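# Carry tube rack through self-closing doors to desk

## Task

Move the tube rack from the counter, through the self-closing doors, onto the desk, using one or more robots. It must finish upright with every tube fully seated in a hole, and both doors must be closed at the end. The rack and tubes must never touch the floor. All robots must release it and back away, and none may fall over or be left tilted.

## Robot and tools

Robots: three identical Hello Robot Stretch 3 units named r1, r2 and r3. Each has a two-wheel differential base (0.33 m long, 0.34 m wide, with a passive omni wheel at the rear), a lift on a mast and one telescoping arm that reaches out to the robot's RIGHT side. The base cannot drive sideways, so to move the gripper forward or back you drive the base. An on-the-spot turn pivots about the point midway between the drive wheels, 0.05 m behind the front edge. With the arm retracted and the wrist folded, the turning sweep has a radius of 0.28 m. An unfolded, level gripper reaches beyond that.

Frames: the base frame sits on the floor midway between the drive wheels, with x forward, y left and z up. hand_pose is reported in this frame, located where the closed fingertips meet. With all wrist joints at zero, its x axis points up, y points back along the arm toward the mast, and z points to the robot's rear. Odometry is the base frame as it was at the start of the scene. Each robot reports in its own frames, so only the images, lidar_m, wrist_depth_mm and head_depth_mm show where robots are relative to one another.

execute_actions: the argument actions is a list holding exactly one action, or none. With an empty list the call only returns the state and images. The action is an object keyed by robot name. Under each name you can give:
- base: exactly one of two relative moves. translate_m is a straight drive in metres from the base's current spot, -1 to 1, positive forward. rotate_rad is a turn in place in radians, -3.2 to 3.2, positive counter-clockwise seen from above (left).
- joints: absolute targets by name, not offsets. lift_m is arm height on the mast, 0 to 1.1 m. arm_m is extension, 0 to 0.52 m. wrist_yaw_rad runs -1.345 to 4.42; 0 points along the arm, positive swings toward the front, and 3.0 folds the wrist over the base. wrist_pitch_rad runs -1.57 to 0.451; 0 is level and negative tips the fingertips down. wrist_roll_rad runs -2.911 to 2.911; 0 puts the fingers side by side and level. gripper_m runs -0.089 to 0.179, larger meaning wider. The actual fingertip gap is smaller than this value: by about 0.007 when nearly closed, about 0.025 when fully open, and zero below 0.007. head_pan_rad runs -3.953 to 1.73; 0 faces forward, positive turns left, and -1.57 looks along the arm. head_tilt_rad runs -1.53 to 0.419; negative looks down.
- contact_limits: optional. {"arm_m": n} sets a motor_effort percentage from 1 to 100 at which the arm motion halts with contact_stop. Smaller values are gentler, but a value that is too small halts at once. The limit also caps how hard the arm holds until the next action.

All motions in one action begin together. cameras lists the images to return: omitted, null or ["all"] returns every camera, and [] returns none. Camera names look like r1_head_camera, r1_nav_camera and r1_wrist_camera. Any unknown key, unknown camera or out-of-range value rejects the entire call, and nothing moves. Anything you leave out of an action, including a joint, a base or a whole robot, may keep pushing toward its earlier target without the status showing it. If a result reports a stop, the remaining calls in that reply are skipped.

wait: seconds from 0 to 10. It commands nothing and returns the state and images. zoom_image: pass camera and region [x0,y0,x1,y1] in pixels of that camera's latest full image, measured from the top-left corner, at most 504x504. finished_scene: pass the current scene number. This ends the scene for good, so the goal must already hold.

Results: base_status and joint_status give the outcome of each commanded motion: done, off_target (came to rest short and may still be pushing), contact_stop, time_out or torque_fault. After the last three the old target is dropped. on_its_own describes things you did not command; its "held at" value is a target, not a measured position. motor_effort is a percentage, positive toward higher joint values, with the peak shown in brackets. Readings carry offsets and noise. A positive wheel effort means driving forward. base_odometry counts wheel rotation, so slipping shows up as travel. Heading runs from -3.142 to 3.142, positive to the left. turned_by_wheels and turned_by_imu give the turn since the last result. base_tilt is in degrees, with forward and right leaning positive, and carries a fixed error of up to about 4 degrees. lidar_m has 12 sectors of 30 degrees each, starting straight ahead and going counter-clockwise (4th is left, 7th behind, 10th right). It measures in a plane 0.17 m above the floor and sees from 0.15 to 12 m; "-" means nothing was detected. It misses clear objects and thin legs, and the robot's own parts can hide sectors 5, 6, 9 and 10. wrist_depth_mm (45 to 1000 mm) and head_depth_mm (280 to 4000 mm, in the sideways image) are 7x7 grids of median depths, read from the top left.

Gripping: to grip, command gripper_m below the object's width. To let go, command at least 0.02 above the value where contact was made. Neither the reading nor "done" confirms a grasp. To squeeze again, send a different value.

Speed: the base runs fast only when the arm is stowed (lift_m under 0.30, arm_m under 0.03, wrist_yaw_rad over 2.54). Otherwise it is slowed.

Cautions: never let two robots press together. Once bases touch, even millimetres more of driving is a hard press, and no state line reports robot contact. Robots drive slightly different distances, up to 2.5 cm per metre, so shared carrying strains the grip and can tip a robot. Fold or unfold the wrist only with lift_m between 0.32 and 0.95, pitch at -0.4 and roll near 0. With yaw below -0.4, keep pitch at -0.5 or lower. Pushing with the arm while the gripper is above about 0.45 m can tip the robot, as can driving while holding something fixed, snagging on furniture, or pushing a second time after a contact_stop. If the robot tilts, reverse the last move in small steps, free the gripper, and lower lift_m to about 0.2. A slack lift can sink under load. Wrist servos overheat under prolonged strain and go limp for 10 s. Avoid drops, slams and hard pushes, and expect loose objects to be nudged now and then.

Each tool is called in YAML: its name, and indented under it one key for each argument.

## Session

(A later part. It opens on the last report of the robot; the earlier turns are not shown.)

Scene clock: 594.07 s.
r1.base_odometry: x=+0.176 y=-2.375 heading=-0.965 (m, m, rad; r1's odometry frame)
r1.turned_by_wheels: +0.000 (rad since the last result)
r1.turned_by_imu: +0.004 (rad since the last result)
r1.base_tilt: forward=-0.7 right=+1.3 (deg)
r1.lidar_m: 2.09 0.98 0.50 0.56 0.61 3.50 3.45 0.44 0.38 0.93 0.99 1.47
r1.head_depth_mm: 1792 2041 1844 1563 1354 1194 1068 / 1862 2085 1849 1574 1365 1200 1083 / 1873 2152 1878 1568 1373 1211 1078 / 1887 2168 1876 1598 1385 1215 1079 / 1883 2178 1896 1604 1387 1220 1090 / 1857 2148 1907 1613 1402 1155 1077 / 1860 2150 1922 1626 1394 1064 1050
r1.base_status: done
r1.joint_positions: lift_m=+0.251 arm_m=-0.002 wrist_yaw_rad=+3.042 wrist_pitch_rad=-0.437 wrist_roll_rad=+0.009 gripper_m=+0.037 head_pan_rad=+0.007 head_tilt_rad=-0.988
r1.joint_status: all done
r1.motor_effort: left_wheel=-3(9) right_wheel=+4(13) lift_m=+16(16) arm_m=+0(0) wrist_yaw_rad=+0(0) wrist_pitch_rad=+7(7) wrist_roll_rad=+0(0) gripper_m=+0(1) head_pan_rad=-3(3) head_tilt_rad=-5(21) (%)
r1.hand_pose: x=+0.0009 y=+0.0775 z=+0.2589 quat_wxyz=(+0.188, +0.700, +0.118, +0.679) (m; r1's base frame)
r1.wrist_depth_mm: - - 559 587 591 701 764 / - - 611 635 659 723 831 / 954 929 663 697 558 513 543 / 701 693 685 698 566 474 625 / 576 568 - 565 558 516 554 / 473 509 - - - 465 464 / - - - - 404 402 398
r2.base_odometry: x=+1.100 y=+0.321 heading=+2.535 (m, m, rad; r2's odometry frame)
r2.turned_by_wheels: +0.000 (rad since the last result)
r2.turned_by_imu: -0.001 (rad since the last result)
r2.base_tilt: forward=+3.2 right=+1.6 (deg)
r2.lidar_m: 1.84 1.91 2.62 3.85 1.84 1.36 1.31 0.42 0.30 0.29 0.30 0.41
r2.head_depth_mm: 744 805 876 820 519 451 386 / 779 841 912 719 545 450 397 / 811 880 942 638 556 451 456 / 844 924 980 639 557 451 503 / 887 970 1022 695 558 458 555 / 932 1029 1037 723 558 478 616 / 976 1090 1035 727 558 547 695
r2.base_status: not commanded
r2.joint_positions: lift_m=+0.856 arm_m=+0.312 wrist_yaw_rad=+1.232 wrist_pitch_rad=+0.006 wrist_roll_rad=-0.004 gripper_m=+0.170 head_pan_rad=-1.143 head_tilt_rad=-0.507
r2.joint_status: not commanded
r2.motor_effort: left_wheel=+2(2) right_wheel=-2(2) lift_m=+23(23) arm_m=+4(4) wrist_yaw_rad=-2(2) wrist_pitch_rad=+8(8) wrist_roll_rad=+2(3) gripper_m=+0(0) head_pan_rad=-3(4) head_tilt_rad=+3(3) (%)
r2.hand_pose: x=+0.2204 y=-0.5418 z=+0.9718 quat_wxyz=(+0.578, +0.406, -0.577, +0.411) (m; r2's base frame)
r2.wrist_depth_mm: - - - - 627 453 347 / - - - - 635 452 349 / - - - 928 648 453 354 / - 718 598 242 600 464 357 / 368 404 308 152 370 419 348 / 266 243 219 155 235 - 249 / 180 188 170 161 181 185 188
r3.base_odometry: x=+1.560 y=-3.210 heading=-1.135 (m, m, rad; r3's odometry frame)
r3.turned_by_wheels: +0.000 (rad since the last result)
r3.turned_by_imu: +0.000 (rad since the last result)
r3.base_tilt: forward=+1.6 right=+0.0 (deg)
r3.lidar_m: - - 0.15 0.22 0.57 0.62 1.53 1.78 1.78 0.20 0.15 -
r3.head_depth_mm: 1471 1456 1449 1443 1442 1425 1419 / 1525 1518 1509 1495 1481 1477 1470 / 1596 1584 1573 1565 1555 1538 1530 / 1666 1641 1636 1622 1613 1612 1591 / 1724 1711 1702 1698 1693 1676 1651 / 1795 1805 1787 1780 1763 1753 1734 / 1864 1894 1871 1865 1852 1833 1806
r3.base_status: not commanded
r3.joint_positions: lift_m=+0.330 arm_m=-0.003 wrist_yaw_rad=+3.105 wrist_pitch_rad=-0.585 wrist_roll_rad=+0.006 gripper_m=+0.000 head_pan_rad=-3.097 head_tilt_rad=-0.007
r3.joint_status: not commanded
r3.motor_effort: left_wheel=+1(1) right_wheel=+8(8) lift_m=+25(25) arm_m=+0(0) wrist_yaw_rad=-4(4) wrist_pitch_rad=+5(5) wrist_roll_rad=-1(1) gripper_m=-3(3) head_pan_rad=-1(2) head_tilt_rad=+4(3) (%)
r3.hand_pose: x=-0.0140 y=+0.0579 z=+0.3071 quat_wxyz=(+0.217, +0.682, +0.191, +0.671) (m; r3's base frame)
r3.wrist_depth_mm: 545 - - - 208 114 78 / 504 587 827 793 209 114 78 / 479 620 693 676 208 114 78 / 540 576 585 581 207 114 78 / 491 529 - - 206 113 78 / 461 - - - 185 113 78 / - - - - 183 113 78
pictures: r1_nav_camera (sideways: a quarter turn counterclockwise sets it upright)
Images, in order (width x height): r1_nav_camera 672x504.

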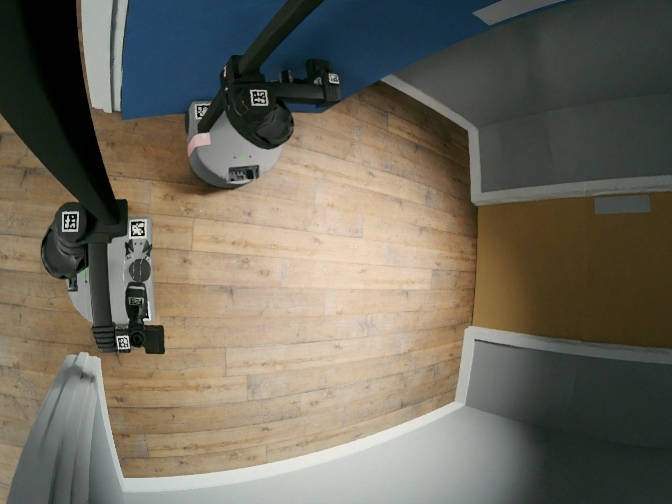

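execute_actions:
  actions:
    - {"r2": {"base": {"translate_m": 0.011}, "joints": {"arm_m": 0.316}}, "r1": {"base": {"translate_m": 0.5}}}
  cameras: ["r1_nav_camera"]

execute_actions:
  actions:
    - {"r2": {"joints": {"gripper_m": 0.06}}}
  cameras: ["r2_head_camera", "r2_wrist_camera"]

Scene clock: 615.93 s.
r1.base_odometry: x=+0.461 y=-2.786 heading=-0.965 (m, m, rad; r1's odometry frame)
r1.turned_by_wheels: +0.000 (rad since the last result)
r1.turned_by_imu: +0.005 (rad since the last result)
r1.base_tilt: forward=-0.7 right=+1.3 (deg)
r1.lidar_m: 1.63 1.45 0.71 0.57 0.57 0.80 3.95 0.77 0.99 0.98 1.05 1.55
r1.head_depth_mm: 1375 1589 1778 1565 1356 1197 1068 / 1411 1677 1861 1579 1371 1201 1073 / 1434 1695 1862 1574 1369 1210 1083 / 1435 1712 1875 1591 1366 1211 1087 / 1454 1712 1894 1590 1389 1222 1087 / 1442 1680 1864 1615 1387 1222 1096 / 1423 1681 1875 1610 1408 1234 1101
r1.base_status: done
r1.joint_positions: lift_m=+0.251 arm_m=-0.002 wrist_yaw_rad=+3.042 wrist_pitch_rad=-0.437 wrist_roll_rad=+0.009 gripper_m=+0.037 head_pan_rad=+0.007 head_tilt_rad=-0.989
r1.joint_status: not commanded
r1.motor_effort: left_wheel=-3(8) right_wheel=+3(13) lift_m=+16(17) arm_m=+0(0) wrist_yaw_rad=+0(1) wrist_pitch_rad=+7(7) wrist_roll_rad=+0(0) gripper_m=+1(1) head_pan_rad=-3(3) head_tilt_rad=-5(5) (%)
r1.hand_pose: x=+0.0009 y=+0.0775 z=+0.2589 quat_wxyz=(+0.188, +0.700, +0.118, +0.679) (m; r1's base frame)
r1.wrist_depth_mm: 528 - 619 676 727 - - / 578 509 674 730 801 - - / 626 503 530 781 860 903 894 / 670 422 457 631 692 687 673 / 572 455 - 561 574 559 550 / 475 509 - - - 467 466 / - - - - 402 399 401
r2.base_odometry: x=+1.091 y=+0.327 heading=+2.535 (m, m, rad; r2's odometry frame)
r2.turned_by_wheels: +0.000 (rad since the last result)
r2.turned_by_imu: -0.001 (rad since the last result)
r2.base_tilt: forward=+3.2 right=+1.7 (deg)
r2.lidar_m: 1.83 1.90 2.61 3.84 1.87 1.37 1.32 0.42 0.30 0.29 0.30 0.41
r2.head_depth_mm: 744 807 877 819 520 449 385 / 773 843 911 720 545 451 398 / 811 884 946 618 554 452 456 / 848 925 980 645 555 451 502 / 886 972 1029 695 557 457 551 / 930 1019 1037 726 558 478 616 / 972 1085 1041 725 559 546 695
r2.base_status: done
r2.joint_positions: lift_m=+0.856 arm_m=+0.316 wrist_yaw_rad=+1.232 wrist_pitch_rad=+0.006 wrist_roll_rad=-0.004 gripper_m=+0.170 head_pan_rad=-1.143 head_tilt_rad=-0.507
r2.joint_status: all done
r2.motor_effort: left_wheel=+2(4) right_wheel=-2(4) lift_m=+23(23) arm_m=+4(4) wrist_yaw_rad=-2(2) wrist_pitch_rad=+8(8) wrist_roll_rad=+3(3) gripper_m=+0(0) head_pan_rad=-4(3) head_tilt_rad=+3(3) (%)
r2.hand_pose: x=+0.2204 y=-0.5458 z=+0.9718 quat_wxyz=(+0.578, +0.406, -0.577, +0.411) (m; r2's base frame)
r2.wrist_depth_mm: - - - - 611 442 343 / - - - - 638 441 346 / - - - 983 651 453 347 / - 717 527 211 597 458 352 / 366 411 307 144 336 408 347 / 268 242 144 143 221 - 250 / 180 188 149 148 171 184 188
r3.base_odometry: x=+1.560 y=-3.210 heading=-1.135 (m, m, rad; r3's odometry frame)
r3.turned_by_wheels: +0.000 (rad since the last result)
r3.turned_by_imu: +0.000 (rad since the last result)
r3.base_tilt: forward=+1.7 right=+0.1 (deg)
r3.lidar_m: - - 0.15 0.22 1.08 1.04 0.43 1.79 1.77 0.20 0.15 -
r3.head_depth_mm: 1474 1468 1449 1436 1430 1429 1414 / 1530 1515 1512 1508 1488 1471 1470 / 1595 1583 1551 1541 1536 1525 1517 / 1659 1655 1608 394 393 391 389 / 1727 1724 1679 549 1679 1669 1653 / 1793 1802 1792 1775 1776 1758 1736 / 1874 1887 1877 1861 1844 1826 1822
r3.base_status: not commanded
r3.joint_positions: lift_m=+0.330 arm_m=-0.003 wrist_yaw_rad=+3.105 wrist_pitch_rad=-0.585 wrist_roll_rad=+0.006 gripper_m=+0.000 head_pan_rad=-3.097 head_tilt_rad=-0.007
r3.joint_status: not commanded
r3.motor_effort: left_wheel=+2(0) right_wheel=+8(8) lift_m=+25(25) arm_m=+0(1) wrist_yaw_rad=-4(4) wrist_pitch_rad=+5(5) wrist_roll_rad=-1(1) gripper_m=-3(3) head_pan_rad=-1(0) head_tilt_rad=+3(3) (%)
r3.hand_pose: x=-0.0140 y=+0.0579 z=+0.3071 quat_wxyz=(+0.217, +0.682, +0.191, +0.671) (m; r3's base frame)
r3.wrist_depth_mm: - - - - 209 114 78 / 784 782 832 824 207 114 78 / 667 649 679 683 208 114 79 / 574 585 588 596 206 114 78 / 496 519 - - 206 113 78 / 456 - - - 184 114 78 / - - - - 183 113 78
pictures: r1_nav_camera (sideways: a quarter turn counterclockwise sets it upright)
Images, in order (width x height): r1_nav_camera 672x504.

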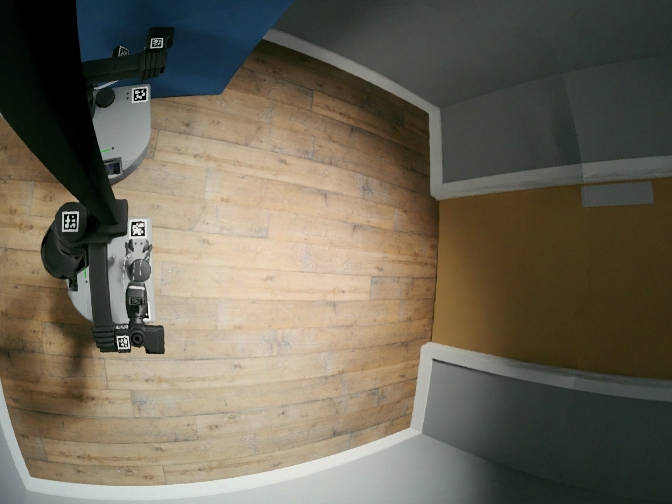

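Scene clock: 617.53 s.
r1.base_odometry: x=+0.461 y=-2.786 heading=-0.965 (m, m, rad; r1's odometry frame)
r1.turned_by_wheels: +0.000 (rad since the last result)
r1.turned_by_imu: +0.000 (rad since the last result)
r1.base_tilt: forward=-0.8 right=+1.3 (deg)
r1.lidar_m: 1.63 1.45 0.71 0.57 0.57 0.80 3.94 0.77 0.99 0.98 1.05 1.55
r1.head_depth_mm: 1389 1588 1785 1556 1359 1201 1071 / 1421 1661 1845 1573 1360 1203 1079 / 1434 1682 1861 1589 1374 1212 1078 / 1445 1695 1882 1600 1377 1216 1087 / 1456 1730 1907 1603 1384 1222 1083 / 1431 1692 1868 1620 1400 1227 1097 / 1409 1668 1869 1620 1396 1228 1097
r1.base_status: not commanded
r1.joint_positions: lift_m=+0.251 arm_m=-0.002 wrist_yaw_rad=+3.042 wrist_pitch_rad=-0.437 wrist_roll_rad=+0.009 gripper_m=+0.037 head_pan_rad=+0.007 head_tilt_rad=-0.989
r1.joint_status: not commanded
r1.motor_effort: left_wheel=-3(3) right_wheel=+3(5) lift_m=+16(16) arm_m=+0(0) wrist_yaw_rad=-1(1) wrist_pitch_rad=+7(7) wrist_roll_rad=+0(1) gripper_m=+0(0) head_pan_rad=-2(3) head_tilt_rad=-5(5) (%)
r1.hand_pose: x=+0.0009 y=+0.0775 z=+0.2589 quat_wxyz=(+0.188, +0.700, +0.118, +0.679) (m; r1's base frame)
r1.wrist_depth_mm: 525 - 633 666 717 - - / 576 501 678 728 803 - - / 636 503 521 800 857 905 901 / 664 422 454 634 694 685 683 / 580 458 - 566 573 557 554 / 477 507 - - - 467 466 / - - - - 405 398 399
r2.base_odometry: x=+1.091 y=+0.327 heading=+2.535 (m, m, rad; r2's odometry frame)
r2.turned_by_wheels: +0.000 (rad since the last result)
r2.turned_by_imu: +0.000 (rad since the last result)
r2.base_tilt: forward=+3.2 right=+1.7 (deg)
r2.lidar_m: 1.83 1.90 2.60 3.82 1.87 1.37 1.32 0.42 0.30 0.29 0.30 0.41
r2.head_depth_mm: 744 805 877 819 519 450 386 / 774 845 914 769 553 451 398 / 811 884 940 613 556 451 456 / 846 922 982 657 558 452 502 / 883 973 1024 693 557 457 554 / 926 1025 1041 727 558 480 617 / 979 1083 1038 727 560 547 694
r2.base_status: not commanded
r2.joint_positions: lift_m=+0.856 arm_m=+0.316 wrist_yaw_rad=+1.232 wrist_pitch_rad=+0.006 wrist_roll_rad=-0.004 gripper_m=+0.061 head_pan_rad=-1.143 head_tilt_rad=-0.507
r2.joint_status: all done
r2.motor_effort: left_wheel=+2(2) right_wheel=-2(2) lift_m=+23(23) arm_m=+4(4) wrist_yaw_rad=-2(2) wrist_pitch_rad=+8(8) wrist_roll_rad=+2(2) gripper_m=-11(87) head_pan_rad=-3(2) head_tilt_rad=+2(3) (%)
r2.hand_pose: x=+0.2204 y=-0.5459 z=+0.9718 quat_wxyz=(+0.578, +0.406, -0.577, +0.411) (m; r2's base frame)
r2.wrist_depth_mm: - - - - 626 440 347 / - - - - 620 447 343 / - - - 878 654 454 353 / - 728 526 212 591 454 348 / 367 368 142 142 368 370 348 / 250 266 141 141 142 249 250 / 189 189 147 146 175 188 189
r3.base_odometry: x=+1.560 y=-3.210 heading=-1.135 (m, m, rad; r3's odometry frame)
r3.turned_by_wheels: +0.000 (rad since the last result)
r3.turned_by_imu: +0.000 (rad since the last result)
r3.base_tilt: forward=+1.7 right=-0.1 (deg)
r3.lidar_m: - - 0.15 0.22 1.08 1.05 0.43 1.79 1.78 0.20 0.15 -
r3.head_depth_mm: 1469 1452 1452 1446 1436 1424 1416 / 1526 1513 1506 1498 1485 1480 1473 / 1597 1584 1541 1542 1534 1524 1514 / 1665 1644 1616 394 393 391 388 / 1727 1726 1679 549 1683 1676 1668 / 1796 1797 1797 1773 1760 1745 1737 / 1861 1892 1891 1873 1843 1837 1811
r3.base_status: not commanded
r3.joint_positions: lift_m=+0.330 arm_m=-0.003 wrist_yaw_rad=+3.105 wrist_pitch_rad=-0.585 wrist_roll_rad=+0.006 gripper_m=+0.000 head_pan_rad=-3.097 head_tilt_rad=-0.007
r3.joint_status: not commanded
r3.motor_effort: left_wheel=+1(1) right_wheel=+8(8) lift_m=+25(25) arm_m=-1(1) wrist_yaw_rad=-4(4) wrist_pitch_rad=+4(4) wrist_roll_rad=-1(1) gripper_m=-3(3) head_pan_rad=-2(2) head_tilt_rad=+3(3) (%)
r3.hand_pose: x=-0.0140 y=+0.0579 z=+0.3071 quat_wxyz=(+0.217, +0.682, +0.191, +0.671) (m; r3's base frame)
r3.wrist_depth_mm: - - - - 208 114 78 / 783 801 831 836 207 114 78 / 667 667 684 667 208 114 78 / 567 573 581 590 207 114 78 / 502 519 - - 206 113 78 / 457 - - - 184 113 78 / - - - - 183 112 78
pictures: r2_head_camera (sideways: a quarter turn clockwise sets it upright), r2_wrist_camera
Images, in order (width x height): r2_head_camera 896x504, r2_wrist_camera 644x364.

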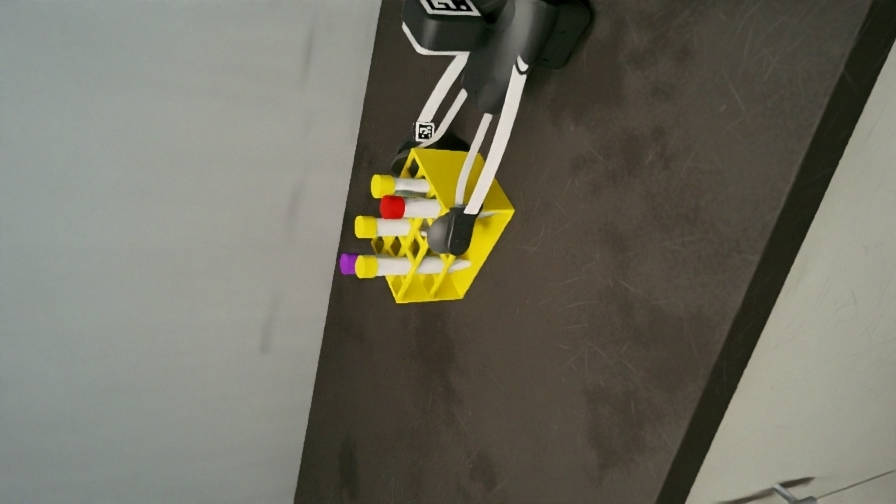

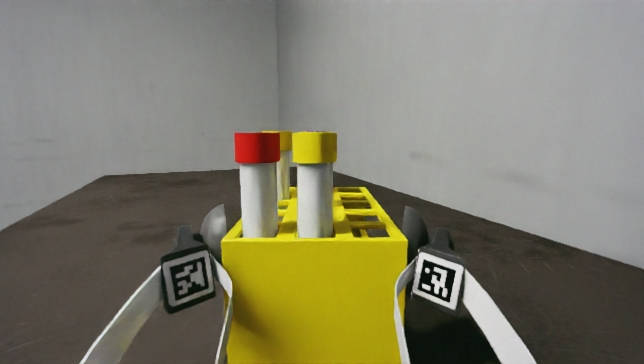

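execute_actions:
  actions:
    - {"r2": {"joints": {"gripper_m": 0.03}}, "r1": {"base": {"rotate_rad": 0.12}}}
  cameras: []

execute_actions:
  actions:
    - {"r2": {"joints": {"lift_m": 0.89}}, "r1": {"base": {"translate_m": 1.0}}}
  cameras: ["r2_head_camera", "r2_wrist_camera", "r1_nav_camera"]

Scene clock: 637.20 s.
r1.base_odometry: x=+0.461 y=-2.786 heading=-0.845 (m, m, rad; r1's odometry frame)
r1.turned_by_wheels: +0.120 (rad since the last result)
r1.turned_by_imu: +0.124 (rad since the last result)
r1.base_tilt: forward=-0.7 right=+1.2 (deg)
r1.lidar_m: 1.63 1.33 0.68 0.57 0.66 3.95 0.82 0.77 0.98 0.98 1.11 1.60
r1.head_depth_mm: 1387 1612 1792 1565 1349 1198 1072 / 1413 1660 1827 1572 1362 1204 1078 / 1443 1695 1861 1587 1376 1203 1080 / 1475 1722 1879 1596 1379 1212 1087 / 1469 1709 1882 1598 1399 1215 1097 / 1470 1738 1915 1620 1393 1229 1101 / 1496 1796 1901 1625 1392 1232 1104
r1.base_status: done
r1.joint_positions: lift_m=+0.251 arm_m=-0.002 wrist_yaw_rad=+3.042 wrist_pitch_rad=-0.437 wrist_roll_rad=+0.009 gripper_m=+0.037 head_pan_rad=+0.007 head_tilt_rad=-0.989
r1.joint_status: not commanded
r1.motor_effort: left_wheel=-2(8) right_wheel=+4(10) lift_m=+16(16) arm_m=-1(1) wrist_yaw_rad=+0(1) wrist_pitch_rad=+7(7) wrist_roll_rad=+1(0) gripper_m=+0(1) head_pan_rad=-3(3) head_tilt_rad=-5(5) (%)
r1.hand_pose: x=+0.0009 y=+0.0775 z=+0.2589 quat_wxyz=(+0.188, +0.700, +0.118, +0.679) (m; r1's base frame)
r1.wrist_depth_mm: 586 - 638 655 684 - - / 636 642 667 695 747 - - / 693 685 524 558 787 901 900 / 715 647 480 501 690 688 679 / 567 546 - 538 573 561 553 / 479 511 - - - 468 463 / - - - - 404 401 400
r2.base_odometry: x=+1.091 y=+0.327 heading=+2.535 (m, m, rad; r2's odometry frame)
r2.turned_by_wheels: +0.000 (rad since the last result)
r2.turned_by_imu: -0.001 (rad since the last result)
r2.base_tilt: forward=+3.2 right=+1.7 (deg)
r2.lidar_m: 1.83 1.90 2.60 3.84 1.87 1.37 1.32 0.42 0.30 0.29 0.30 0.41
r2.head_depth_mm: 744 807 873 817 520 450 386 / 776 844 912 765 554 451 398 / 810 883 944 611 555 452 455 / 846 925 980 659 555 453 503 / 886 975 1026 695 558 457 551 / 930 1025 1035 725 559 480 615 / 972 1087 1040 726 559 547 694
r2.base_status: not commanded
r2.joint_positions: lift_m=+0.856 arm_m=+0.316 wrist_yaw_rad=+1.232 wrist_pitch_rad=+0.006 wrist_roll_rad=-0.004 gripper_m=+0.031 head_pan_rad=-1.143 head_tilt_rad=-0.507
r2.joint_status: all done
r2.motor_effort: left_wheel=+2(2) right_wheel=-2(2) lift_m=+23(23) arm_m=+4(4) wrist_yaw_rad=-2(2) wrist_pitch_rad=+8(8) wrist_roll_rad=+3(2) gripper_m=-19(94) head_pan_rad=-3(3) head_tilt_rad=+2(3) (%)
r2.hand_pose: x=+0.2204 y=-0.5459 z=+0.9718 quat_wxyz=(+0.578, +0.406, -0.577, +0.411) (m; r2's base frame)
r2.wrist_depth_mm: - - - - 612 445 344 / - - - - 639 447 349 / - - - 911 645 445 350 / - 714 523 211 597 454 353 / 371 369 140 140 353 369 347 / 250 256 139 139 140 251 249 / 188 188 145 142 171 189 189
r3.base_odometry: x=+1.560 y=-3.210 heading=-1.135 (m, m, rad; r3's odometry frame)
r3.turned_by_wheels: +0.000 (rad since the last result)
r3.turned_by_imu: +0.000 (rad since the last result)
r3.base_tilt: forward=+1.6 right=-0.1 (deg)
r3.lidar_m: - - 0.15 0.22 1.08 1.04 0.44 1.79 1.78 0.20 0.15 -
r3.head_depth_mm: 1478 1461 1450 1447 1435 1421 1417 / 1526 1511 1505 1500 1489 1473 1475 / 1589 1581 1547 397 396 393 397 / 1666 1648 1621 529 485 1608 1591 / 1730 1730 1678 1679 1685 1669 1670 / 1790 1797 1782 1777 1767 1745 1738 / 1858 1893 1887 1864 1848 1822 1807
r3.base_status: not commanded
r3.joint_positions: lift_m=+0.330 arm_m=-0.003 wrist_yaw_rad=+3.105 wrist_pitch_rad=-0.585 wrist_roll_rad=+0.006 gripper_m=+0.000 head_pan_rad=-3.097 head_tilt_rad=-0.007
r3.joint_status: not commanded
r3.motor_effort: left_wheel=+2(2) right_wheel=+8(8) lift_m=+25(25) arm_m=-1(1) wrist_yaw_rad=-4(4) wrist_pitch_rad=+4(5) wrist_roll_rad=-1(1) gripper_m=-3(2) head_pan_rad=-1(2) head_tilt_rad=+3(3) (%)
r3.hand_pose: x=-0.0140 y=+0.0579 z=+0.3071 quat_wxyz=(+0.217, +0.682, +0.191, +0.671) (m; r3's base frame)
r3.wrist_depth_mm: - - - - 208 114 78 / 780 820 823 803 208 114 78 / 655 664 697 664 207 114 78 / 570 585 585 588 207 114 78 / 504 520 - - 206 114 78 / 453 - - - 185 113 78 / - - - - 184 113 78
pictures: none
No camera images: the call's "cameras" was empty. Leave "cameras" out to get every camera's image.

Scene clock: 642.30 s.
r1.base_odometry: x=+1.124 y=-3.534 heading=-0.846 (m, m, rad; r1's odometry frame)
r1.turned_by_wheels: +0.000 (rad since the last result)
r1.turned_by_imu: +0.007 (rad since the last result)
r1.base_tilt: forward=-0.7 right=+1.3 (deg)
r1.lidar_m: 0.65 0.65 0.90 0.90 0.91 0.94 1.76 1.42 1.21 1.20 0.77 0.65
r1.head_depth_mm: 531 618 742 922 1227 1200 1071 / 543 633 763 957 1287 1202 1075 / 554 649 786 995 1301 1212 1080 / 564 666 814 1035 1332 1219 1088 / 576 686 831 1023 1311 1222 1088 / 578 661 760 995 1317 1229 1098 / 535 626 793 1039 1351 1239 1104
r1.base_status: done
r1.joint_positions: lift_m=+0.251 arm_m=-0.002 wrist_yaw_rad=+3.042 wrist_pitch_rad=-0.437 wrist_roll_rad=+0.009 gripper_m=+0.037 head_pan_rad=+0.007 head_tilt_rad=-0.989
r1.joint_status: not commanded
r1.motor_effort: left_wheel=-3(6) right_wheel=+4(13) lift_m=+16(16) arm_m=+0(0) wrist_yaw_rad=-1(1) wrist_pitch_rad=+7(7) wrist_roll_rad=+0(0) gripper_m=+1(1) head_pan_rad=-2(3) head_tilt_rad=-4(5) (%)
r1.hand_pose: x=+0.0009 y=+0.0775 z=+0.2589 quat_wxyz=(+0.188, +0.700, +0.118, +0.679) (m; r1's base frame)
r1.wrist_depth_mm: 968 - 940 889 896 842 798 / - - 993 987 951 916 838 / 934 937 925 901 908 900 805 / 721 698 700 689 700 695 675 / 564 570 - 562 568 553 556 / 473 505 - - - 466 462 / - - - - 402 401 403
r2.base_odometry: x=+1.091 y=+0.327 heading=+2.535 (m, m, rad; r2's odometry frame)
r2.turned_by_wheels: +0.000 (rad since the last result)
r2.turned_by_imu: -0.001 (rad since the last result)
r2.base_tilt: forward=+3.3 right=+1.6 (deg)
r2.lidar_m: 1.83 1.90 2.60 3.85 1.87 1.37 1.32 0.42 0.30 0.29 0.30 0.41
r2.head_depth_mm: 744 804 872 - 536 449 386 / 773 842 912 690 555 451 398 / 810 883 941 612 555 452 455 / 845 927 972 664 558 452 502 / 883 972 1026 695 557 456 554 / 926 1027 1031 724 557 479 615 / 979 1084 1037 730 560 548 693
r2.base_status: not commanded
r2.joint_positions: lift_m=+0.890 arm_m=+0.316 wrist_yaw_rad=+1.232 wrist_pitch_rad=+0.001 wrist_roll_rad=-0.004 gripper_m=+0.031 head_pan_rad=-1.143 head_tilt_rad=-0.507
r2.joint_status: all done
r2.motor_effort: left_wheel=+2(2) right_wheel=-2(2) lift_m=+23(25) arm_m=+4(4) wrist_yaw_rad=-2(2) wrist_pitch_rad=+10(10) wrist_roll_rad=+2(3) gripper_m=-20(19) head_pan_rad=-4(3) head_tilt_rad=+4(4) (%)
r2.hand_pose: x=+0.2203 y=-0.5459 z=+1.0047 quat_wxyz=(+0.579, +0.407, -0.576, +0.410) (m; r2's base frame)
r2.wrist_depth_mm: - - - - 624 445 343 / - - - - 626 449 349 / - - - - 634 455 352 / - - 639 643 651 464 360 / 513 450 142 142 456 425 356 / 313 315 136 137 137 312 325 / 239 237 137 137 220 237 236
r3.base_odometry: x=+1.560 y=-3.210 heading=-1.135 (m, m, rad; r3's odometry frame)
r3.turned_by_wheels: +0.000 (rad since the last result)
r3.turned_by_imu: +0.000 (rad since the last result)
r3.base_tilt: forward=+1.5 right=+0.0 (deg)
r3.lidar_m: - - 0.15 0.22 1.08 1.04 1.54 1.79 1.11 0.20 0.15 -
r3.head_depth_mm: 1466 1462 1448 1444 1432 1431 1413 / 1538 1517 1512 1500 1482 1478 1469 / 1592 1580 1572 1557 1544 1539 1533 / 1665 1646 1629 1625 1621 1606 1595 / 1742 1722 1708 1705 1681 1671 1664 / 1794 1803 1787 1776 1756 1745 1728 / 1863 1892 1873 1858 1848 1811 1801
r3.base_status: not commanded
r3.joint_positions: lift_m=+0.330 arm_m=-0.003 wrist_yaw_rad=+3.105 wrist_pitch_rad=-0.585 wrist_roll_rad=+0.006 gripper_m=+0.000 head_pan_rad=-3.097 head_tilt_rad=-0.007
r3.joint_status: not commanded
r3.motor_effort: left_wheel=+2(1) right_wheel=+8(8) lift_m=+25(25) arm_m=-1(1) wrist_yaw_rad=-4(4) wrist_pitch_rad=+5(5) wrist_roll_rad=-1(1) gripper_m=-2(3) head_pan_rad=-2(2) head_tilt_rad=+3(3) (%)
r3.hand_pose: x=-0.0140 y=+0.0579 z=+0.3071 quat_wxyz=(+0.217, +0.682, +0.191, +0.671) (m; r3's base frame)
r3.wrist_depth_mm: - - - - 209 114 78 / 770 808 838 827 208 114 78 / 660 669 694 673 207 114 78 / 575 575 580 579 206 114 78 / 497 525 - - 205 113 78 / 451 - - - 184 113 78 / - - - - 183 113 78
pictures: r1_nav_camera (sideways: a quarter turn counterclockwise sets it upright), r2_head_camera (sideways: a quarter turn clockwise sets it upright), r2_wrist_camera
Images, in order (width x height): r1_nav_camera 672x504, r2_head_camera 896x504, r2_wrist_camera 644x364.

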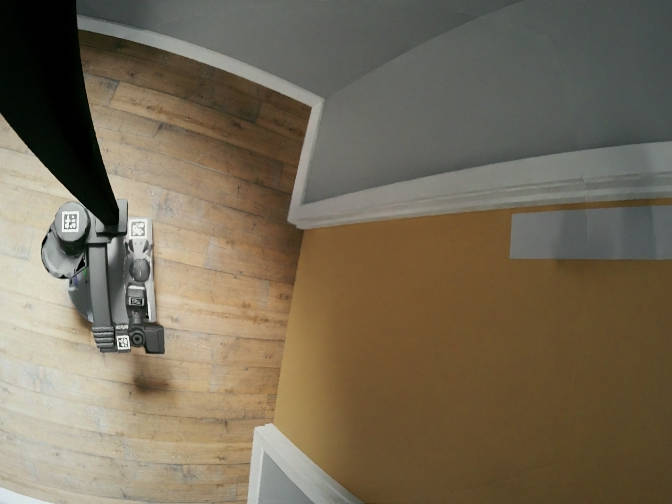

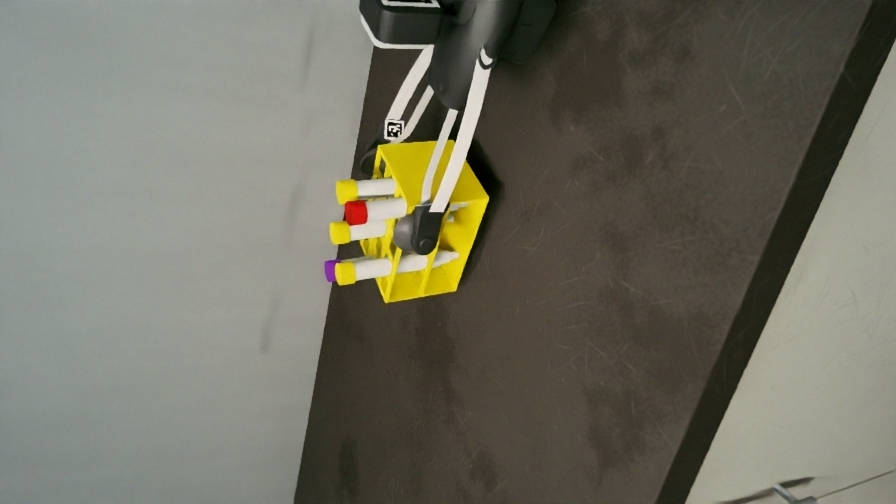

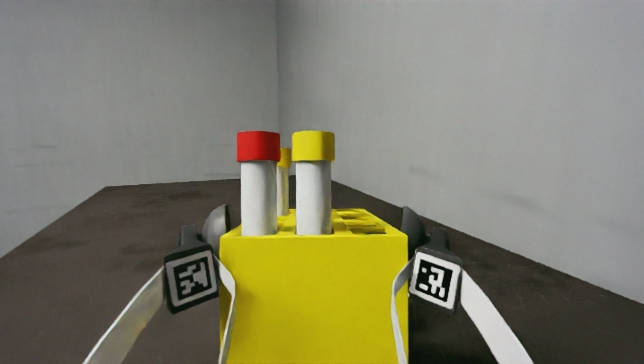

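execute_actions:
  actions:
    - {"r1": {"base": {"rotate_rad": -0.225}, "joints": {"head_pan_rad": -3.1, "head_tilt_rad": 0.0, "wrist_yaw_rad": 3.1, "gripper_m": 0.0}}}
  cameras: ["r2_wrist_camera"]

Scene clock: 664.27 s.
r1.base_odometry: x=+1.124 y=-3.534 heading=-1.070 (m, m, rad; r1's odometry frame)
r1.turned_by_wheels: -0.225 (rad since the last result)
r1.turned_by_imu: -0.229 (rad since the last result)
r1.base_tilt: forward=-0.8 right=+1.3 (deg)
r1.lidar_m: 0.65 0.65 0.82 0.90 0.93 0.91 1.22 1.71 1.24 1.20 0.84 0.67
r1.head_depth_mm: 1271 1224 1241 1147 1260 1270 1283 / 1620 1534 1548 1492 - 3022 1215 / 1643 2414 - - - 3588 2306 / 1663 2407 - - - 3593 2322 / 1647 1788 - - - 3739 2319 / 1652 1742 3704 - - 3398 2250 / 1633 1675 1663 1653 1621 1600 1602
r1.base_status: done
r1.joint_positions: lift_m=+0.251 arm_m=-0.002 wrist_yaw_rad=+3.098 wrist_pitch_rad=-0.437 wrist_roll_rad=+0.009 gripper_m=+0.000 head_pan_rad=-3.093 head_tilt_rad=-0.014
r1.joint_status: all done
r1.motor_effort: left_wheel=+3(8) right_wheel=-5(11) lift_m=+16(16) arm_m=-1(0) wrist_yaw_rad=+1(3) wrist_pitch_rad=+7(7) wrist_roll_rad=+0(0) gripper_m=-2(78) head_pan_rad=-3(37) head_tilt_rad=+6(39) (%)
r1.hand_pose: x=-0.0116 y=+0.0784 z=+0.2589 quat_wxyz=(+0.169, +0.696, +0.138, +0.684) (m; r1's base frame)
r1.wrist_depth_mm: 853 855 870 881 910 882 676 / 911 939 975 986 - 952 697 / 938 925 - 920 926 876 679 / 710 703 - 699 701 699 654 / 563 567 560 580 564 552 556 / 472 - - - 472 467 465 / - - - - 405 404 401
r2.base_odometry: x=+1.091 y=+0.327 heading=+2.535 (m, m, rad; r2's odometry frame)
r2.turned_by_wheels: +0.000 (rad since the last result)
r2.turned_by_imu: -0.001 (rad since the last result)
r2.base_tilt: forward=+3.2 right=+1.7 (deg)
r2.lidar_m: 1.83 1.90 2.61 3.85 1.86 1.37 1.32 0.42 0.30 0.29 0.30 0.41
r2.head_depth_mm: 746 809 872 - 537 450 386 / 772 841 913 689 554 451 398 / 808 882 936 611 554 451 456 / 844 926 977 664 555 452 502 / 885 977 1031 694 557 457 553 / 929 1028 1037 726 558 480 616 / 979 1078 1043 727 558 547 695
r2.base_status: not commanded
r2.joint_positions: lift_m=+0.890 arm_m=+0.316 wrist_yaw_rad=+1.232 wrist_pitch_rad=+0.001 wrist_roll_rad=-0.004 gripper_m=+0.031 head_pan_rad=-1.143 head_tilt_rad=-0.507
r2.joint_status: not commanded
r2.motor_effort: left_wheel=+2(2) right_wheel=-2(2) lift_m=+24(23) arm_m=+5(4) wrist_yaw_rad=-2(2) wrist_pitch_rad=+10(10) wrist_roll_rad=+2(3) gripper_m=-19(19) head_pan_rad=-5(3) head_tilt_rad=+3(2) (%)
r2.hand_pose: x=+0.2203 y=-0.5459 z=+1.0047 quat_wxyz=(+0.579, +0.407, -0.576, +0.410) (m; r2's base frame)
r2.wrist_depth_mm: - - - - 626 445 346 / - - - - 625 455 344 / - - - - 625 460 352 / - - 641 650 634 456 355 / 505 457 144 143 459 428 357 / 313 313 136 137 137 315 328 / 236 238 136 137 220 235 237
r3.base_odometry: x=+1.560 y=-3.210 heading=-1.135 (m, m, rad; r3's odometry frame)
r3.turned_by_wheels: +0.000 (rad since the last result)
r3.turned_by_imu: +0.000 (rad since the last result)
r3.base_tilt: forward=+1.6 right=-0.1 (deg)
r3.lidar_m: - - 0.15 0.22 1.08 1.04 1.53 1.79 1.14 0.20 0.15 -
r3.head_depth_mm: 1474 1468 1455 1439 1433 1420 1423 / 1522 1517 1507 1499 1479 1474 1468 / 1593 1580 1573 1559 1547 1532 1523 / 1669 1644 1631 1632 1618 1595 1594 / 1736 1716 1708 1701 1683 1659 1658 / 1793 1811 1790 1775 1763 1750 1734 / 1872 1899 1877 1859 1852 1829 1813
r3.base_status: not commanded
r3.joint_positions: lift_m=+0.330 arm_m=-0.003 wrist_yaw_rad=+3.105 wrist_pitch_rad=-0.585 wrist_roll_rad=+0.006 gripper_m=+0.000 head_pan_rad=-3.097 head_tilt_rad=-0.007
r3.joint_status: not commanded
r3.motor_effort: left_wheel=+1(1) right_wheel=+8(8) lift_m=+25(25) arm_m=+0(1) wrist_yaw_rad=-4(4) wrist_pitch_rad=+5(5) wrist_roll_rad=-1(1) gripper_m=-2(2) head_pan_rad=-2(1) head_tilt_rad=+4(3) (%)
r3.hand_pose: x=-0.0140 y=+0.0579 z=+0.3071 quat_wxyz=(+0.217, +0.682, +0.191, +0.671) (m; r3's base frame)
r3.wrist_depth_mm: - - - - 207 114 78 / 808 777 847 818 207 114 78 / 653 674 706 696 207 114 78 / 572 579 580 582 206 114 78 / 496 518 - - 206 114 78 / 460 - - - 184 113 78 / - - - - 182 113 78
pictures: r2_wrist_camera
Images, in order (width x height): r2_wrist_camera 644x364.

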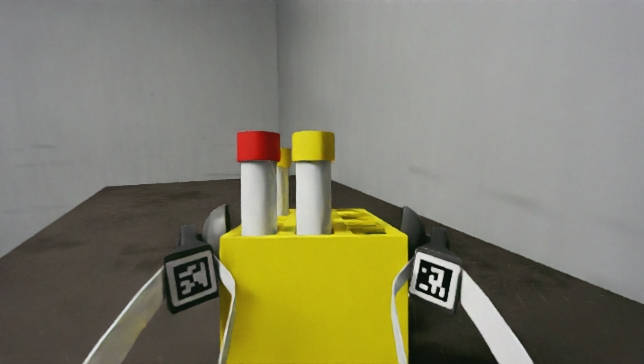

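execute_actions:
  actions:
    - {"r1": {"base": {"translate_m": 0.52}}, "r2": {"joints": {"gripper_m": 0.01, "wrist_pitch_rad": 0.18, "lift_m": 0.92}}}
  cameras: ["r2_wrist_camera", "r2_head_camera"]

execute_actions:
  actions:
    - {"r1": {"joints": {"lift_m": 0.33}}, "r2": {"joints": {"arm_m": 0.0, "wrist_yaw_rad": 1.6, "head_pan_rad": -0.6, "head_tilt_rad": -0.6}}}
  cameras: ["r2_wrist_camera", "r2_head_camera", "r2_nav_camera"]

Scene clock: 677.47 s.
r1.base_odometry: x=+1.373 y=-3.990 heading=-1.070 (m, m, rad; r1's odometry frame)
r1.turned_by_wheels: +0.000 (rad since the last result)
r1.turned_by_imu: +0.005 (rad since the last result)
r1.base_tilt: forward=-0.7 right=+1.3 (deg)
r1.lidar_m: - 0.15 0.18 0.31 0.93 1.28 1.67 1.70 1.25 0.49 0.18 0.15
r1.head_depth_mm: 1625 1473 1489 1508 1528 1536 1482 / 1686 2039 1873 1803 1818 1763 1719 / 1657 2106 - - - 3607 2206 / 1647 2127 - - - 3636 2284 / 1638 2195 - - - 3623 2322 / 1633 2205 2198 2175 2164 2105 2105 / 1637 2197 2196 2182 2156 2129 2110
r1.base_status: done
r1.joint_positions: lift_m=+0.251 arm_m=-0.002 wrist_yaw_rad=+3.099 wrist_pitch_rad=-0.437 wrist_roll_rad=+0.009 gripper_m=+0.000 head_pan_rad=-3.093 head_tilt_rad=-0.013
r1.joint_status: not commanded
r1.motor_effort: left_wheel=+2(10) right_wheel=-4(8) lift_m=+16(16) arm_m=+0(1) wrist_yaw_rad=+2(1) wrist_pitch_rad=+7(7) wrist_roll_rad=+0(0) gripper_m=-1(2) head_pan_rad=-3(3) head_tilt_rad=+5(6) (%)
r1.hand_pose: x=-0.0117 y=+0.0784 z=+0.2589 quat_wxyz=(+0.169, +0.696, +0.138, +0.684) (m; r1's base frame)
r1.wrist_depth_mm: 858 865 866 854 320 240 165 / 923 956 958 904 348 244 165 / 915 931 - 819 375 248 167 / 708 698 - 666 413 249 169 / 556 567 560 567 443 251 169 / 467 - - - 409 253 170 / - - - - 382 255 171
r2.base_odometry: x=+1.091 y=+0.327 heading=+2.535 (m, m, rad; r2's odometry frame)
r2.turned_by_wheels: +0.000 (rad since the last result)
r2.turned_by_imu: -0.001 (rad since the last result)
r2.base_tilt: forward=+3.2 right=+1.6 (deg)
r2.lidar_m: 1.83 1.90 2.60 3.85 1.87 1.37 1.32 0.42 0.30 0.29 0.30 0.41
r2.head_depth_mm: 746 804 867 - 553 451 385 / 776 842 901 689 552 450 398 / 806 884 561 689 554 450 455 / 844 919 632 690 556 452 503 / 888 973 1007 722 556 457 555 / 931 1027 1035 726 559 479 616 / 978 1079 1039 728 558 547 695
r2.base_status: not commanded
r2.joint_positions: lift_m=+0.920 arm_m=+0.316 wrist_yaw_rad=+1.232 wrist_pitch_rad=+0.142 wrist_roll_rad=-0.004 gripper_m=+0.024 head_pan_rad=-1.143 head_tilt_rad=-0.507
r2.joint_status: gripper_m off_target (ended at +0.024, target +0.010); the others done
r2.on_its_own: gripper_m is held at +0.023, not at your +0.010, by its stall guard, which is still easing
r2.motor_effort: left_wheel=+2(2) right_wheel=-2(2) lift_m=+23(25) arm_m=+5(4) wrist_yaw_rad=-2(2) wrist_pitch_rad=+13(15) wrist_roll_rad=+3(2) gripper_m=-21(93) head_pan_rad=-4(3) head_tilt_rad=+3(1) (%)
r2.hand_pose: x=+0.2211 y=-0.5461 z=+1.0708 quat_wxyz=(+0.548, +0.366, -0.603, +0.449) (m; r2's base frame)
r2.wrist_depth_mm: - - - - 642 456 351 / - - - - 645 448 359 / - - - 920 653 455 350 / - - - 859 640 454 353 / - - 142 141 554 455 356 / - 563 136 137 137 438 353 / 377 376 138 138 343 375 358
r3.base_odometry: x=+1.560 y=-3.210 heading=-1.135 (m, m, rad; r3's odometry frame)
r3.turned_by_wheels: +0.000 (rad since the last result)
r3.turned_by_imu: +0.000 (rad since the last result)
r3.base_tilt: forward=+1.5 right=-0.1 (deg)
r3.lidar_m: - - 0.15 0.22 1.08 1.04 1.53 1.79 1.66 0.20 0.15 -
r3.head_depth_mm: 1468 1471 1450 1447 1432 1424 1413 / 1529 1526 1514 1492 1487 1479 1469 / 1599 1575 1567 1559 1558 1538 1529 / 1670 1642 1630 1624 1619 1599 1591 / 1727 1723 1704 1697 1681 1674 1665 / 1796 1796 1789 1777 1754 1745 1731 / 1861 1890 1875 1865 1847 1829 1814
r3.base_status: not commanded
r3.joint_positions: lift_m=+0.330 arm_m=-0.003 wrist_yaw_rad=+3.105 wrist_pitch_rad=-0.585 wrist_roll_rad=+0.006 gripper_m=+0.000 head_pan_rad=-3.097 head_tilt_rad=-0.007
r3.joint_status: not commanded
r3.motor_effort: left_wheel=+2(1) right_wheel=+8(8) lift_m=+25(25) arm_m=-1(1) wrist_yaw_rad=-4(4) wrist_pitch_rad=+4(5) wrist_roll_rad=-1(1) gripper_m=-2(3) head_pan_rad=+0(2) head_tilt_rad=+3(3) (%)
r3.hand_pose: x=-0.0140 y=+0.0579 z=+0.3071 quat_wxyz=(+0.217, +0.682, +0.191, +0.671) (m; r3's base frame)
r3.wrist_depth_mm: - - - - 208 114 78 / 774 817 825 819 207 114 78 / 665 671 671 686 207 114 78 / 572 563 590 578 207 114 78 / 504 523 - - 207 113 78 / 453 - - - 184 113 78 / - - - - 183 113 78
pictures: r2_head_camera (sideways: a quarter turn clockwise sets it upright), r2_wrist_camera
Images, in order (width x height): r2_head_camera 896x504, r2_wrist_camera 644x364.

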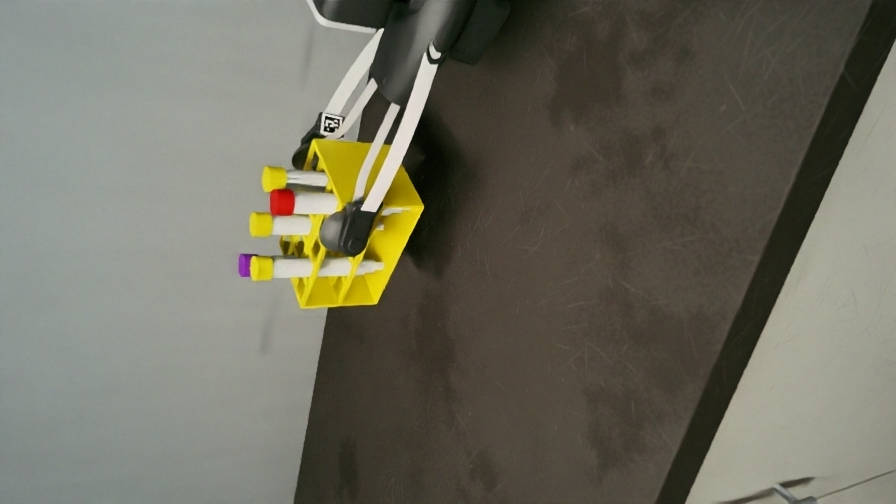

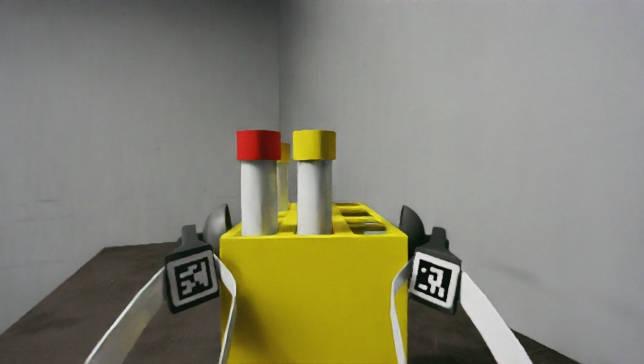

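Scene clock: 681.00 s.
r1.base_odometry: x=+1.373 y=-3.990 heading=-1.070 (m, m, rad; r1's odometry frame)
r1.turned_by_wheels: +0.000 (rad since the last result)
r1.turned_by_imu: +0.001 (rad since the last result)
r1.base_tilt: forward=-0.7 right=+1.3 (deg)
r1.lidar_m: - 0.15 0.18 0.31 0.93 1.28 1.66 1.70 1.25 0.49 0.18 0.15
r1.head_depth_mm: 1619 1471 1482 1498 1515 1523 1486 / 1699 2046 1889 1799 1822 1768 1728 / 1660 2145 - - - 3628 2185 / 1655 2141 - - - 3630 2319 / 1649 2169 - - - 3692 2328 / 1640 2211 2190 2202 2160 2122 2079 / 1633 2214 2195 2177 2186 2132 2101
r1.base_status: not commanded
r1.joint_positions: lift_m=+0.329 arm_m=-0.002 wrist_yaw_rad=+3.099 wrist_pitch_rad=-0.437 wrist_roll_rad=+0.009 gripper_m=+0.000 head_pan_rad=-3.093 head_tilt_rad=-0.013
r1.joint_status: all done
r1.motor_effort: left_wheel=+2(2) right_wheel=-4(4) lift_m=+40(43) arm_m=+0(0) wrist_yaw_rad=+0(1) wrist_pitch_rad=+7(7) wrist_roll_rad=+0(0) gripper_m=-1(2) head_pan_rad=-3(2) head_tilt_rad=+6(6) (%)
r1.hand_pose: x=-0.0117 y=+0.0784 z=+0.3378 quat_wxyz=(+0.169, +0.696, +0.138, +0.684) (m; r1's base frame)
r1.wrist_depth_mm: 857 848 871 846 323 241 165 / 939 909 952 939 344 243 166 / 990 - - 981 379 246 167 / 874 856 - 806 412 249 168 / 688 684 683 689 445 252 168 / 578 569 571 - 410 253 170 / 497 507 - - 467 255 172
r2.base_odometry: x=+1.091 y=+0.327 heading=+2.535 (m, m, rad; r2's odometry frame)
r2.turned_by_wheels: +0.000 (rad since the last result)
r2.turned_by_imu: -0.001 (rad since the last result)
r2.base_tilt: forward=+3.1 right=+1.7 (deg)
r2.lidar_m: 1.83 1.90 2.61 3.85 1.87 1.37 1.32 0.42 0.30 0.29 0.30 0.41
r2.head_depth_mm: 995 1055 832 627 503 430 - / 1107 1161 832 627 489 541 - / 1242 1267 841 654 318 644 786 / 1413 1486 840 655 291 799 1148 / 1647 1781 847 319 - 1244 1222 / 1664 1793 892 327 1565 1428 1217 / 1562 1718 1049 1996 1707 1429 1226
r2.base_status: not commanded
r2.joint_positions: lift_m=+0.920 arm_m=+0.000 wrist_yaw_rad=+1.599 wrist_pitch_rad=+0.142 wrist_roll_rad=-0.004 gripper_m=+0.030 head_pan_rad=-0.607 head_tilt_rad=-0.592
r2.joint_status: all done
r2.on_its_own: gripper_m is held at +0.029, not at your +0.010, by its stall guard, which is not easing now
r2.motor_effort: left_wheel=+2(2) right_wheel=-2(2) lift_m=+23(24) arm_m=-3(4) wrist_yaw_rad=+2(6) wrist_pitch_rad=+13(13) wrist_roll_rad=+3(2) gripper_m=-20(21) head_pan_rad=+3(37) head_tilt_rad=-2(10) (%)
r2.hand_pose: x=+0.2356 y=-0.1381 z=+1.0708 quat_wxyz=(+0.457, +0.470, -0.526, +0.542) (m; r2's base frame)
r2.wrist_depth_mm: - - - - - - 862 / - - - - - - 845 / - - - - - - 833 / - - - - - - 844 / - - 143 141 - - 812 / - - 136 137 137 534 540 / - - 136 137 353 375 378
r3.base_odometry: x=+1.560 y=-3.210 heading=-1.135 (m, m, rad; r3's odometry frame)
r3.turned_by_wheels: +0.000 (rad since the last result)
r3.turned_by_imu: +0.000 (rad since the last result)
r3.base_tilt: forward=+1.5 right=+0.0 (deg)
r3.lidar_m: - - 0.15 0.22 1.08 1.04 1.53 1.79 1.66 0.20 0.15 -
r3.head_depth_mm: 1468 1458 1446 1439 1436 1424 1413 / 1525 1514 1504 1504 1484 1482 1467 / 1595 1581 1568 1561 1551 1539 1524 / 1668 1647 1637 1627 1603 1593 1590 / 1731 1723 1708 1692 1694 1672 1661 / 1802 1812 1787 1772 1763 1743 1734 / 1866 1899 1878 1870 1848 1827 1820
r3.base_status: not commanded
r3.joint_positions: lift_m=+0.330 arm_m=-0.003 wrist_yaw_rad=+3.105 wrist_pitch_rad=-0.585 wrist_roll_rad=+0.006 gripper_m=+0.000 head_pan_rad=-3.097 head_tilt_rad=-0.007
r3.joint_status: not commanded
r3.motor_effort: left_wheel=+2(2) right_wheel=+8(8) lift_m=+25(25) arm_m=+0(0) wrist_yaw_rad=-4(4) wrist_pitch_rad=+5(4) wrist_roll_rad=-1(1) gripper_m=-2(3) head_pan_rad=-1(3) head_tilt_rad=+3(3) (%)
r3.hand_pose: x=-0.0140 y=+0.0579 z=+0.3071 quat_wxyz=(+0.217, +0.682, +0.191, +0.671) (m; r3's base frame)
r3.wrist_depth_mm: - - - - 208 114 78 / 768 815 838 813 208 114 78 / 661 666 693 655 207 114 78 / 557 580 582 582 206 114 78 / 505 519 - - 205 114 78 / 458 - - - 184 113 78 / - - - - 183 113 78
pictures: r2_head_camera (sideways: a quarter turn clockwise sets it upright), r2_nav_camera (sideways: a quarter turn counterclockwise sets it upright), r2_wrist_camera
Images, in order (width x height): r2_head_camera 896x504, r2_nav_camera 672x504, r2_wrist_camera 644x364.

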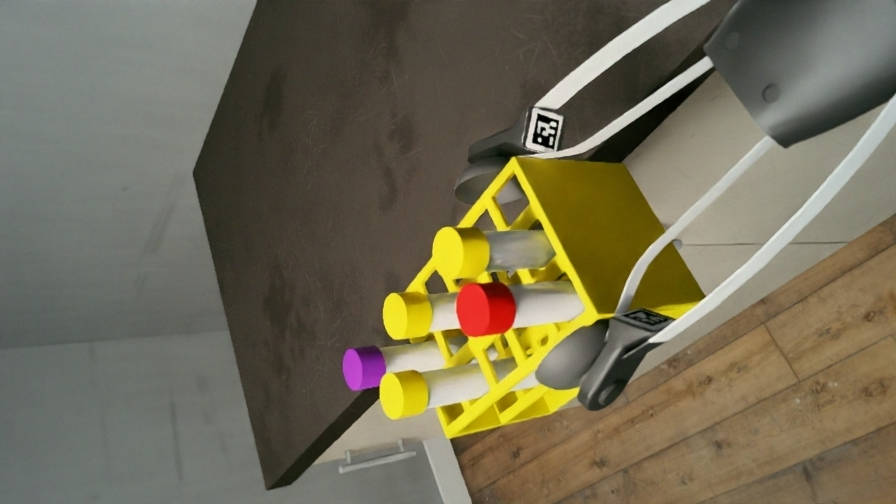

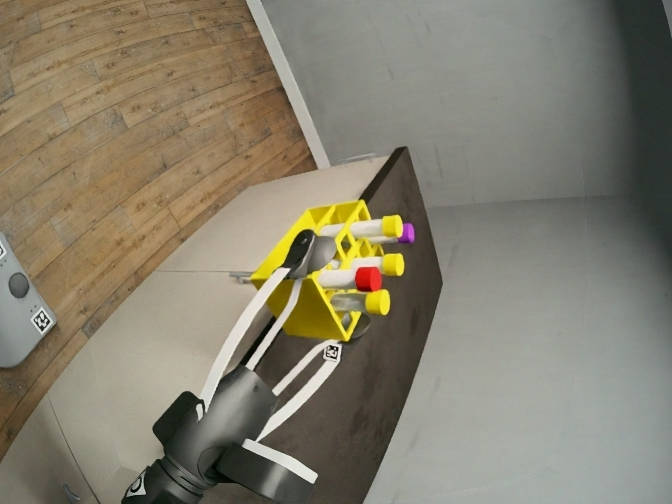

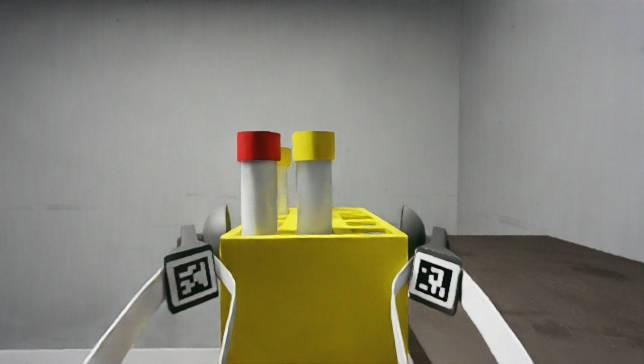

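execute_actions:
  actions:
    - {"r1": {"base": {"translate_m": 0.6}}, "r2": {"base": {"rotate_rad": -1.644}}}
  cameras: ["r2_wrist_camera", "r2_nav_camera", "r1_nav_camera"]

Scene clock: 729.63 s.
r1.base_odometry: x=+1.661 y=-4.517 heading=-1.071 (m, m, rad; r1's odometry frame)
r1.turned_by_wheels: +0.000 (rad since the last result)
r1.turned_by_imu: -0.717 (rad since the last result)
r1.base_tilt: forward=-0.8 right=+1.3 (deg)
r1.lidar_m: - - 0.15 0.20 2.06 0.52 0.53 1.85 1.90 0.20 0.15 -
r1.head_depth_mm: 469 469 468 468 468 464 463 / 507 509 524 524 523 522 529 / 1440 1438 1433 1428 1437 1437 1431 / 1585 1677 1667 1635 1655 1647 1643 / 1644 1954 1960 1944 1965 1940 1947 / 1629 2189 2403 2391 2388 2385 2199 / 1609 1961 1792 1791 1770 1765 1747
r1.base_status: translate_m off_target (by the wheels' count: +0.5998 of +0.6000)
r1.joint_positions: lift_m=+0.330 arm_m=-0.002 wrist_yaw_rad=+3.120 wrist_pitch_rad=-0.438 wrist_roll_rad=+0.009 gripper_m=+0.000 head_pan_rad=-3.095 head_tilt_rad=-0.008
r1.joint_status: not commanded
r1.on_its_own: right_wheel is at rest, and its effort (+37) is outside its rest range (-18 to +18)
r1.motor_effort: left_wheel=+11(53) right_wheel=+37(74) lift_m=+31(40) arm_m=+0(0) wrist_yaw_rad=-12(13) wrist_pitch_rad=+8(8) wrist_roll_rad=+0(0) gripper_m=-2(2) head_pan_rad=-2(3) head_tilt_rad=+4(6) (%)
r1.hand_pose: x=-0.0164 y=+0.0786 z=+0.3381 quat_wxyz=(+0.162, +0.695, +0.145, +0.686) (m; r1's base frame)
r1.wrist_depth_mm: - - - - 233 123 83 / - - - - 236 124 84 / - - - - 240 125 84 / 867 862 - 847 245 126 85 / 695 688 677 707 247 127 85 / 568 580 570 - 209 128 86 / 496 514 - - 256 129 86
r2.base_odometry: x=+1.091 y=+0.327 heading=+0.891 (m, m, rad; r2's odometry frame)
r2.turned_by_wheels: -1.644 (rad since the last result)
r2.turned_by_imu: -1.646 (rad since the last result)
r2.base_tilt: forward=+3.2 right=+1.6 (deg)
r2.lidar_m: 0.29 0.30 0.38 0.88 1.87 2.44 3.84 1.88 1.40 1.32 0.45 0.31
r2.head_depth_mm: 1219 1395 831 628 709 898 - / 1122 1268 835 628 617 744 - / 1043 1133 837 652 318 632 812 / 967 1054 844 655 291 535 673 / 902 992 844 312 - 436 572 / 845 922 844 328 468 425 500 / 796 866 849 640 511 426 442
r2.base_status: done
r2.joint_positions: lift_m=+0.920 arm_m=+0.000 wrist_yaw_rad=+1.599 wrist_pitch_rad=+0.142 wrist_roll_rad=-0.004 gripper_m=+0.030 head_pan_rad=-0.607 head_tilt_rad=-0.592
r2.joint_status: not commanded
r2.on_its_own: gripper_m is held at +0.029, not at your +0.010, by its stall guard, which is not easing now
r2.motor_effort: left_wheel=+2(5) right_wheel=-2(5) lift_m=+23(23) arm_m=-3(3) wrist_yaw_rad=+2(2) wrist_pitch_rad=+13(13) wrist_roll_rad=+3(2) gripper_m=-19(20) head_pan_rad=+4(4) head_tilt_rad=-4(2) (%)
r2.hand_pose: x=+0.2356 y=-0.1381 z=+1.0708 quat_wxyz=(+0.457, +0.470, -0.526, +0.542) (m; r2's base frame)
r2.wrist_depth_mm: 779 793 822 823 837 856 902 / 778 788 799 816 835 852 879 / 778 778 801 828 842 877 913 / 788 804 818 843 852 889 904 / 801 776 143 142 851 902 898 / 541 534 136 137 137 543 548 / 379 372 136 137 343 378 373
r3.base_odometry: x=+1.560 y=-3.210 heading=-1.135 (m, m, rad; r3's odometry frame)
r3.turned_by_wheels: +0.000 (rad since the last result)
r3.turned_by_imu: -0.001 (rad since the last result)
r3.base_tilt: forward=+1.6 right=-0.1 (deg)
r3.lidar_m: - - 0.15 0.22 1.08 1.04 1.54 1.79 1.78 0.20 0.15 -
r3.head_depth_mm: 1462 1460 1448 1445 1423 1429 1418 / 1524 1515 1509 1501 1487 1475 1471 / 1589 1580 1582 1552 1545 1539 1524 / 1659 1657 1634 1620 1611 1603 1590 / 1716 1717 1712 1694 1689 1671 1657 / 1796 1808 1789 1784 1767 1743 1733 / 1875 1892 1879 1864 1836 1835 1814
r3.base_status: not commanded
r3.joint_positions: lift_m=+0.330 arm_m=-0.003 wrist_yaw_rad=+3.105 wrist_pitch_rad=-0.585 wrist_roll_rad=+0.006 gripper_m=+0.000 head_pan_rad=-3.097 head_tilt_rad=-0.007
r3.joint_status: not commanded
r3.motor_effort: left_wheel=+2(1) right_wheel=+8(8) lift_m=+25(25) arm_m=-1(1) wrist_yaw_rad=-4(4) wrist_pitch_rad=+5(4) wrist_roll_rad=+0(1) gripper_m=-2(3) head_pan_rad=-3(0) head_tilt_rad=+3(3) (%)
r3.hand_pose: x=-0.0140 y=+0.0579 z=+0.3071 quat_wxyz=(+0.217, +0.682, +0.191, +0.671) (m; r3's base frame)
r3.wrist_depth_mm: - - - - 209 114 78 / 787 779 829 799 207 114 78 / 657 662 690 685 207 114 78 / 558 593 584 582 207 114 78 / 498 526 - - 205 113 78 / 455 - - - 184 113 78 / - - - - 183 113 78
pictures: r1_nav_camera (sideways: a quarter turn counterclockwise sets it upright), r2_nav_camera (sideways: a quarter turn counterclockwise sets it upright), r2_wrist_camera
Images, in order (width x height): r1_nav_camera 672x504, r2_nav_camera 672x504, r2_wrist_camera 644x364.

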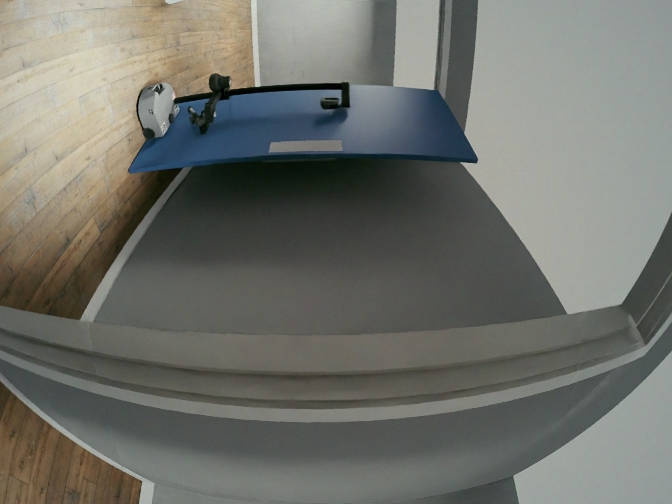

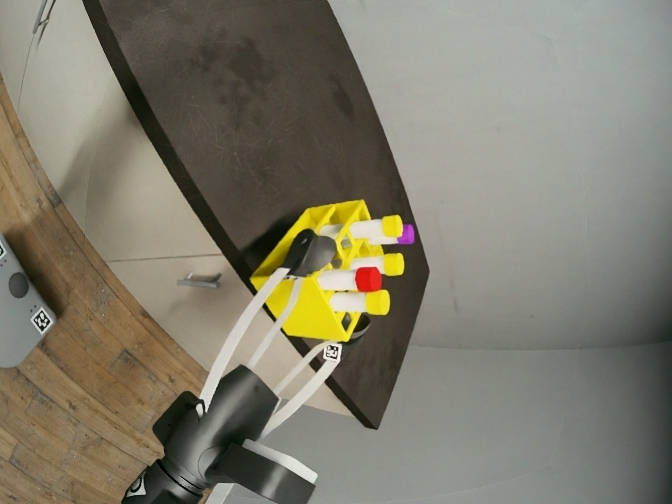

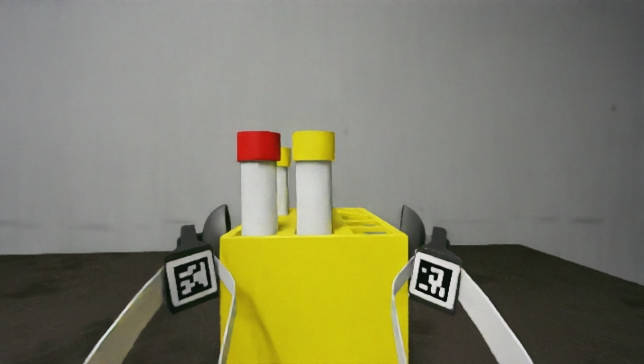

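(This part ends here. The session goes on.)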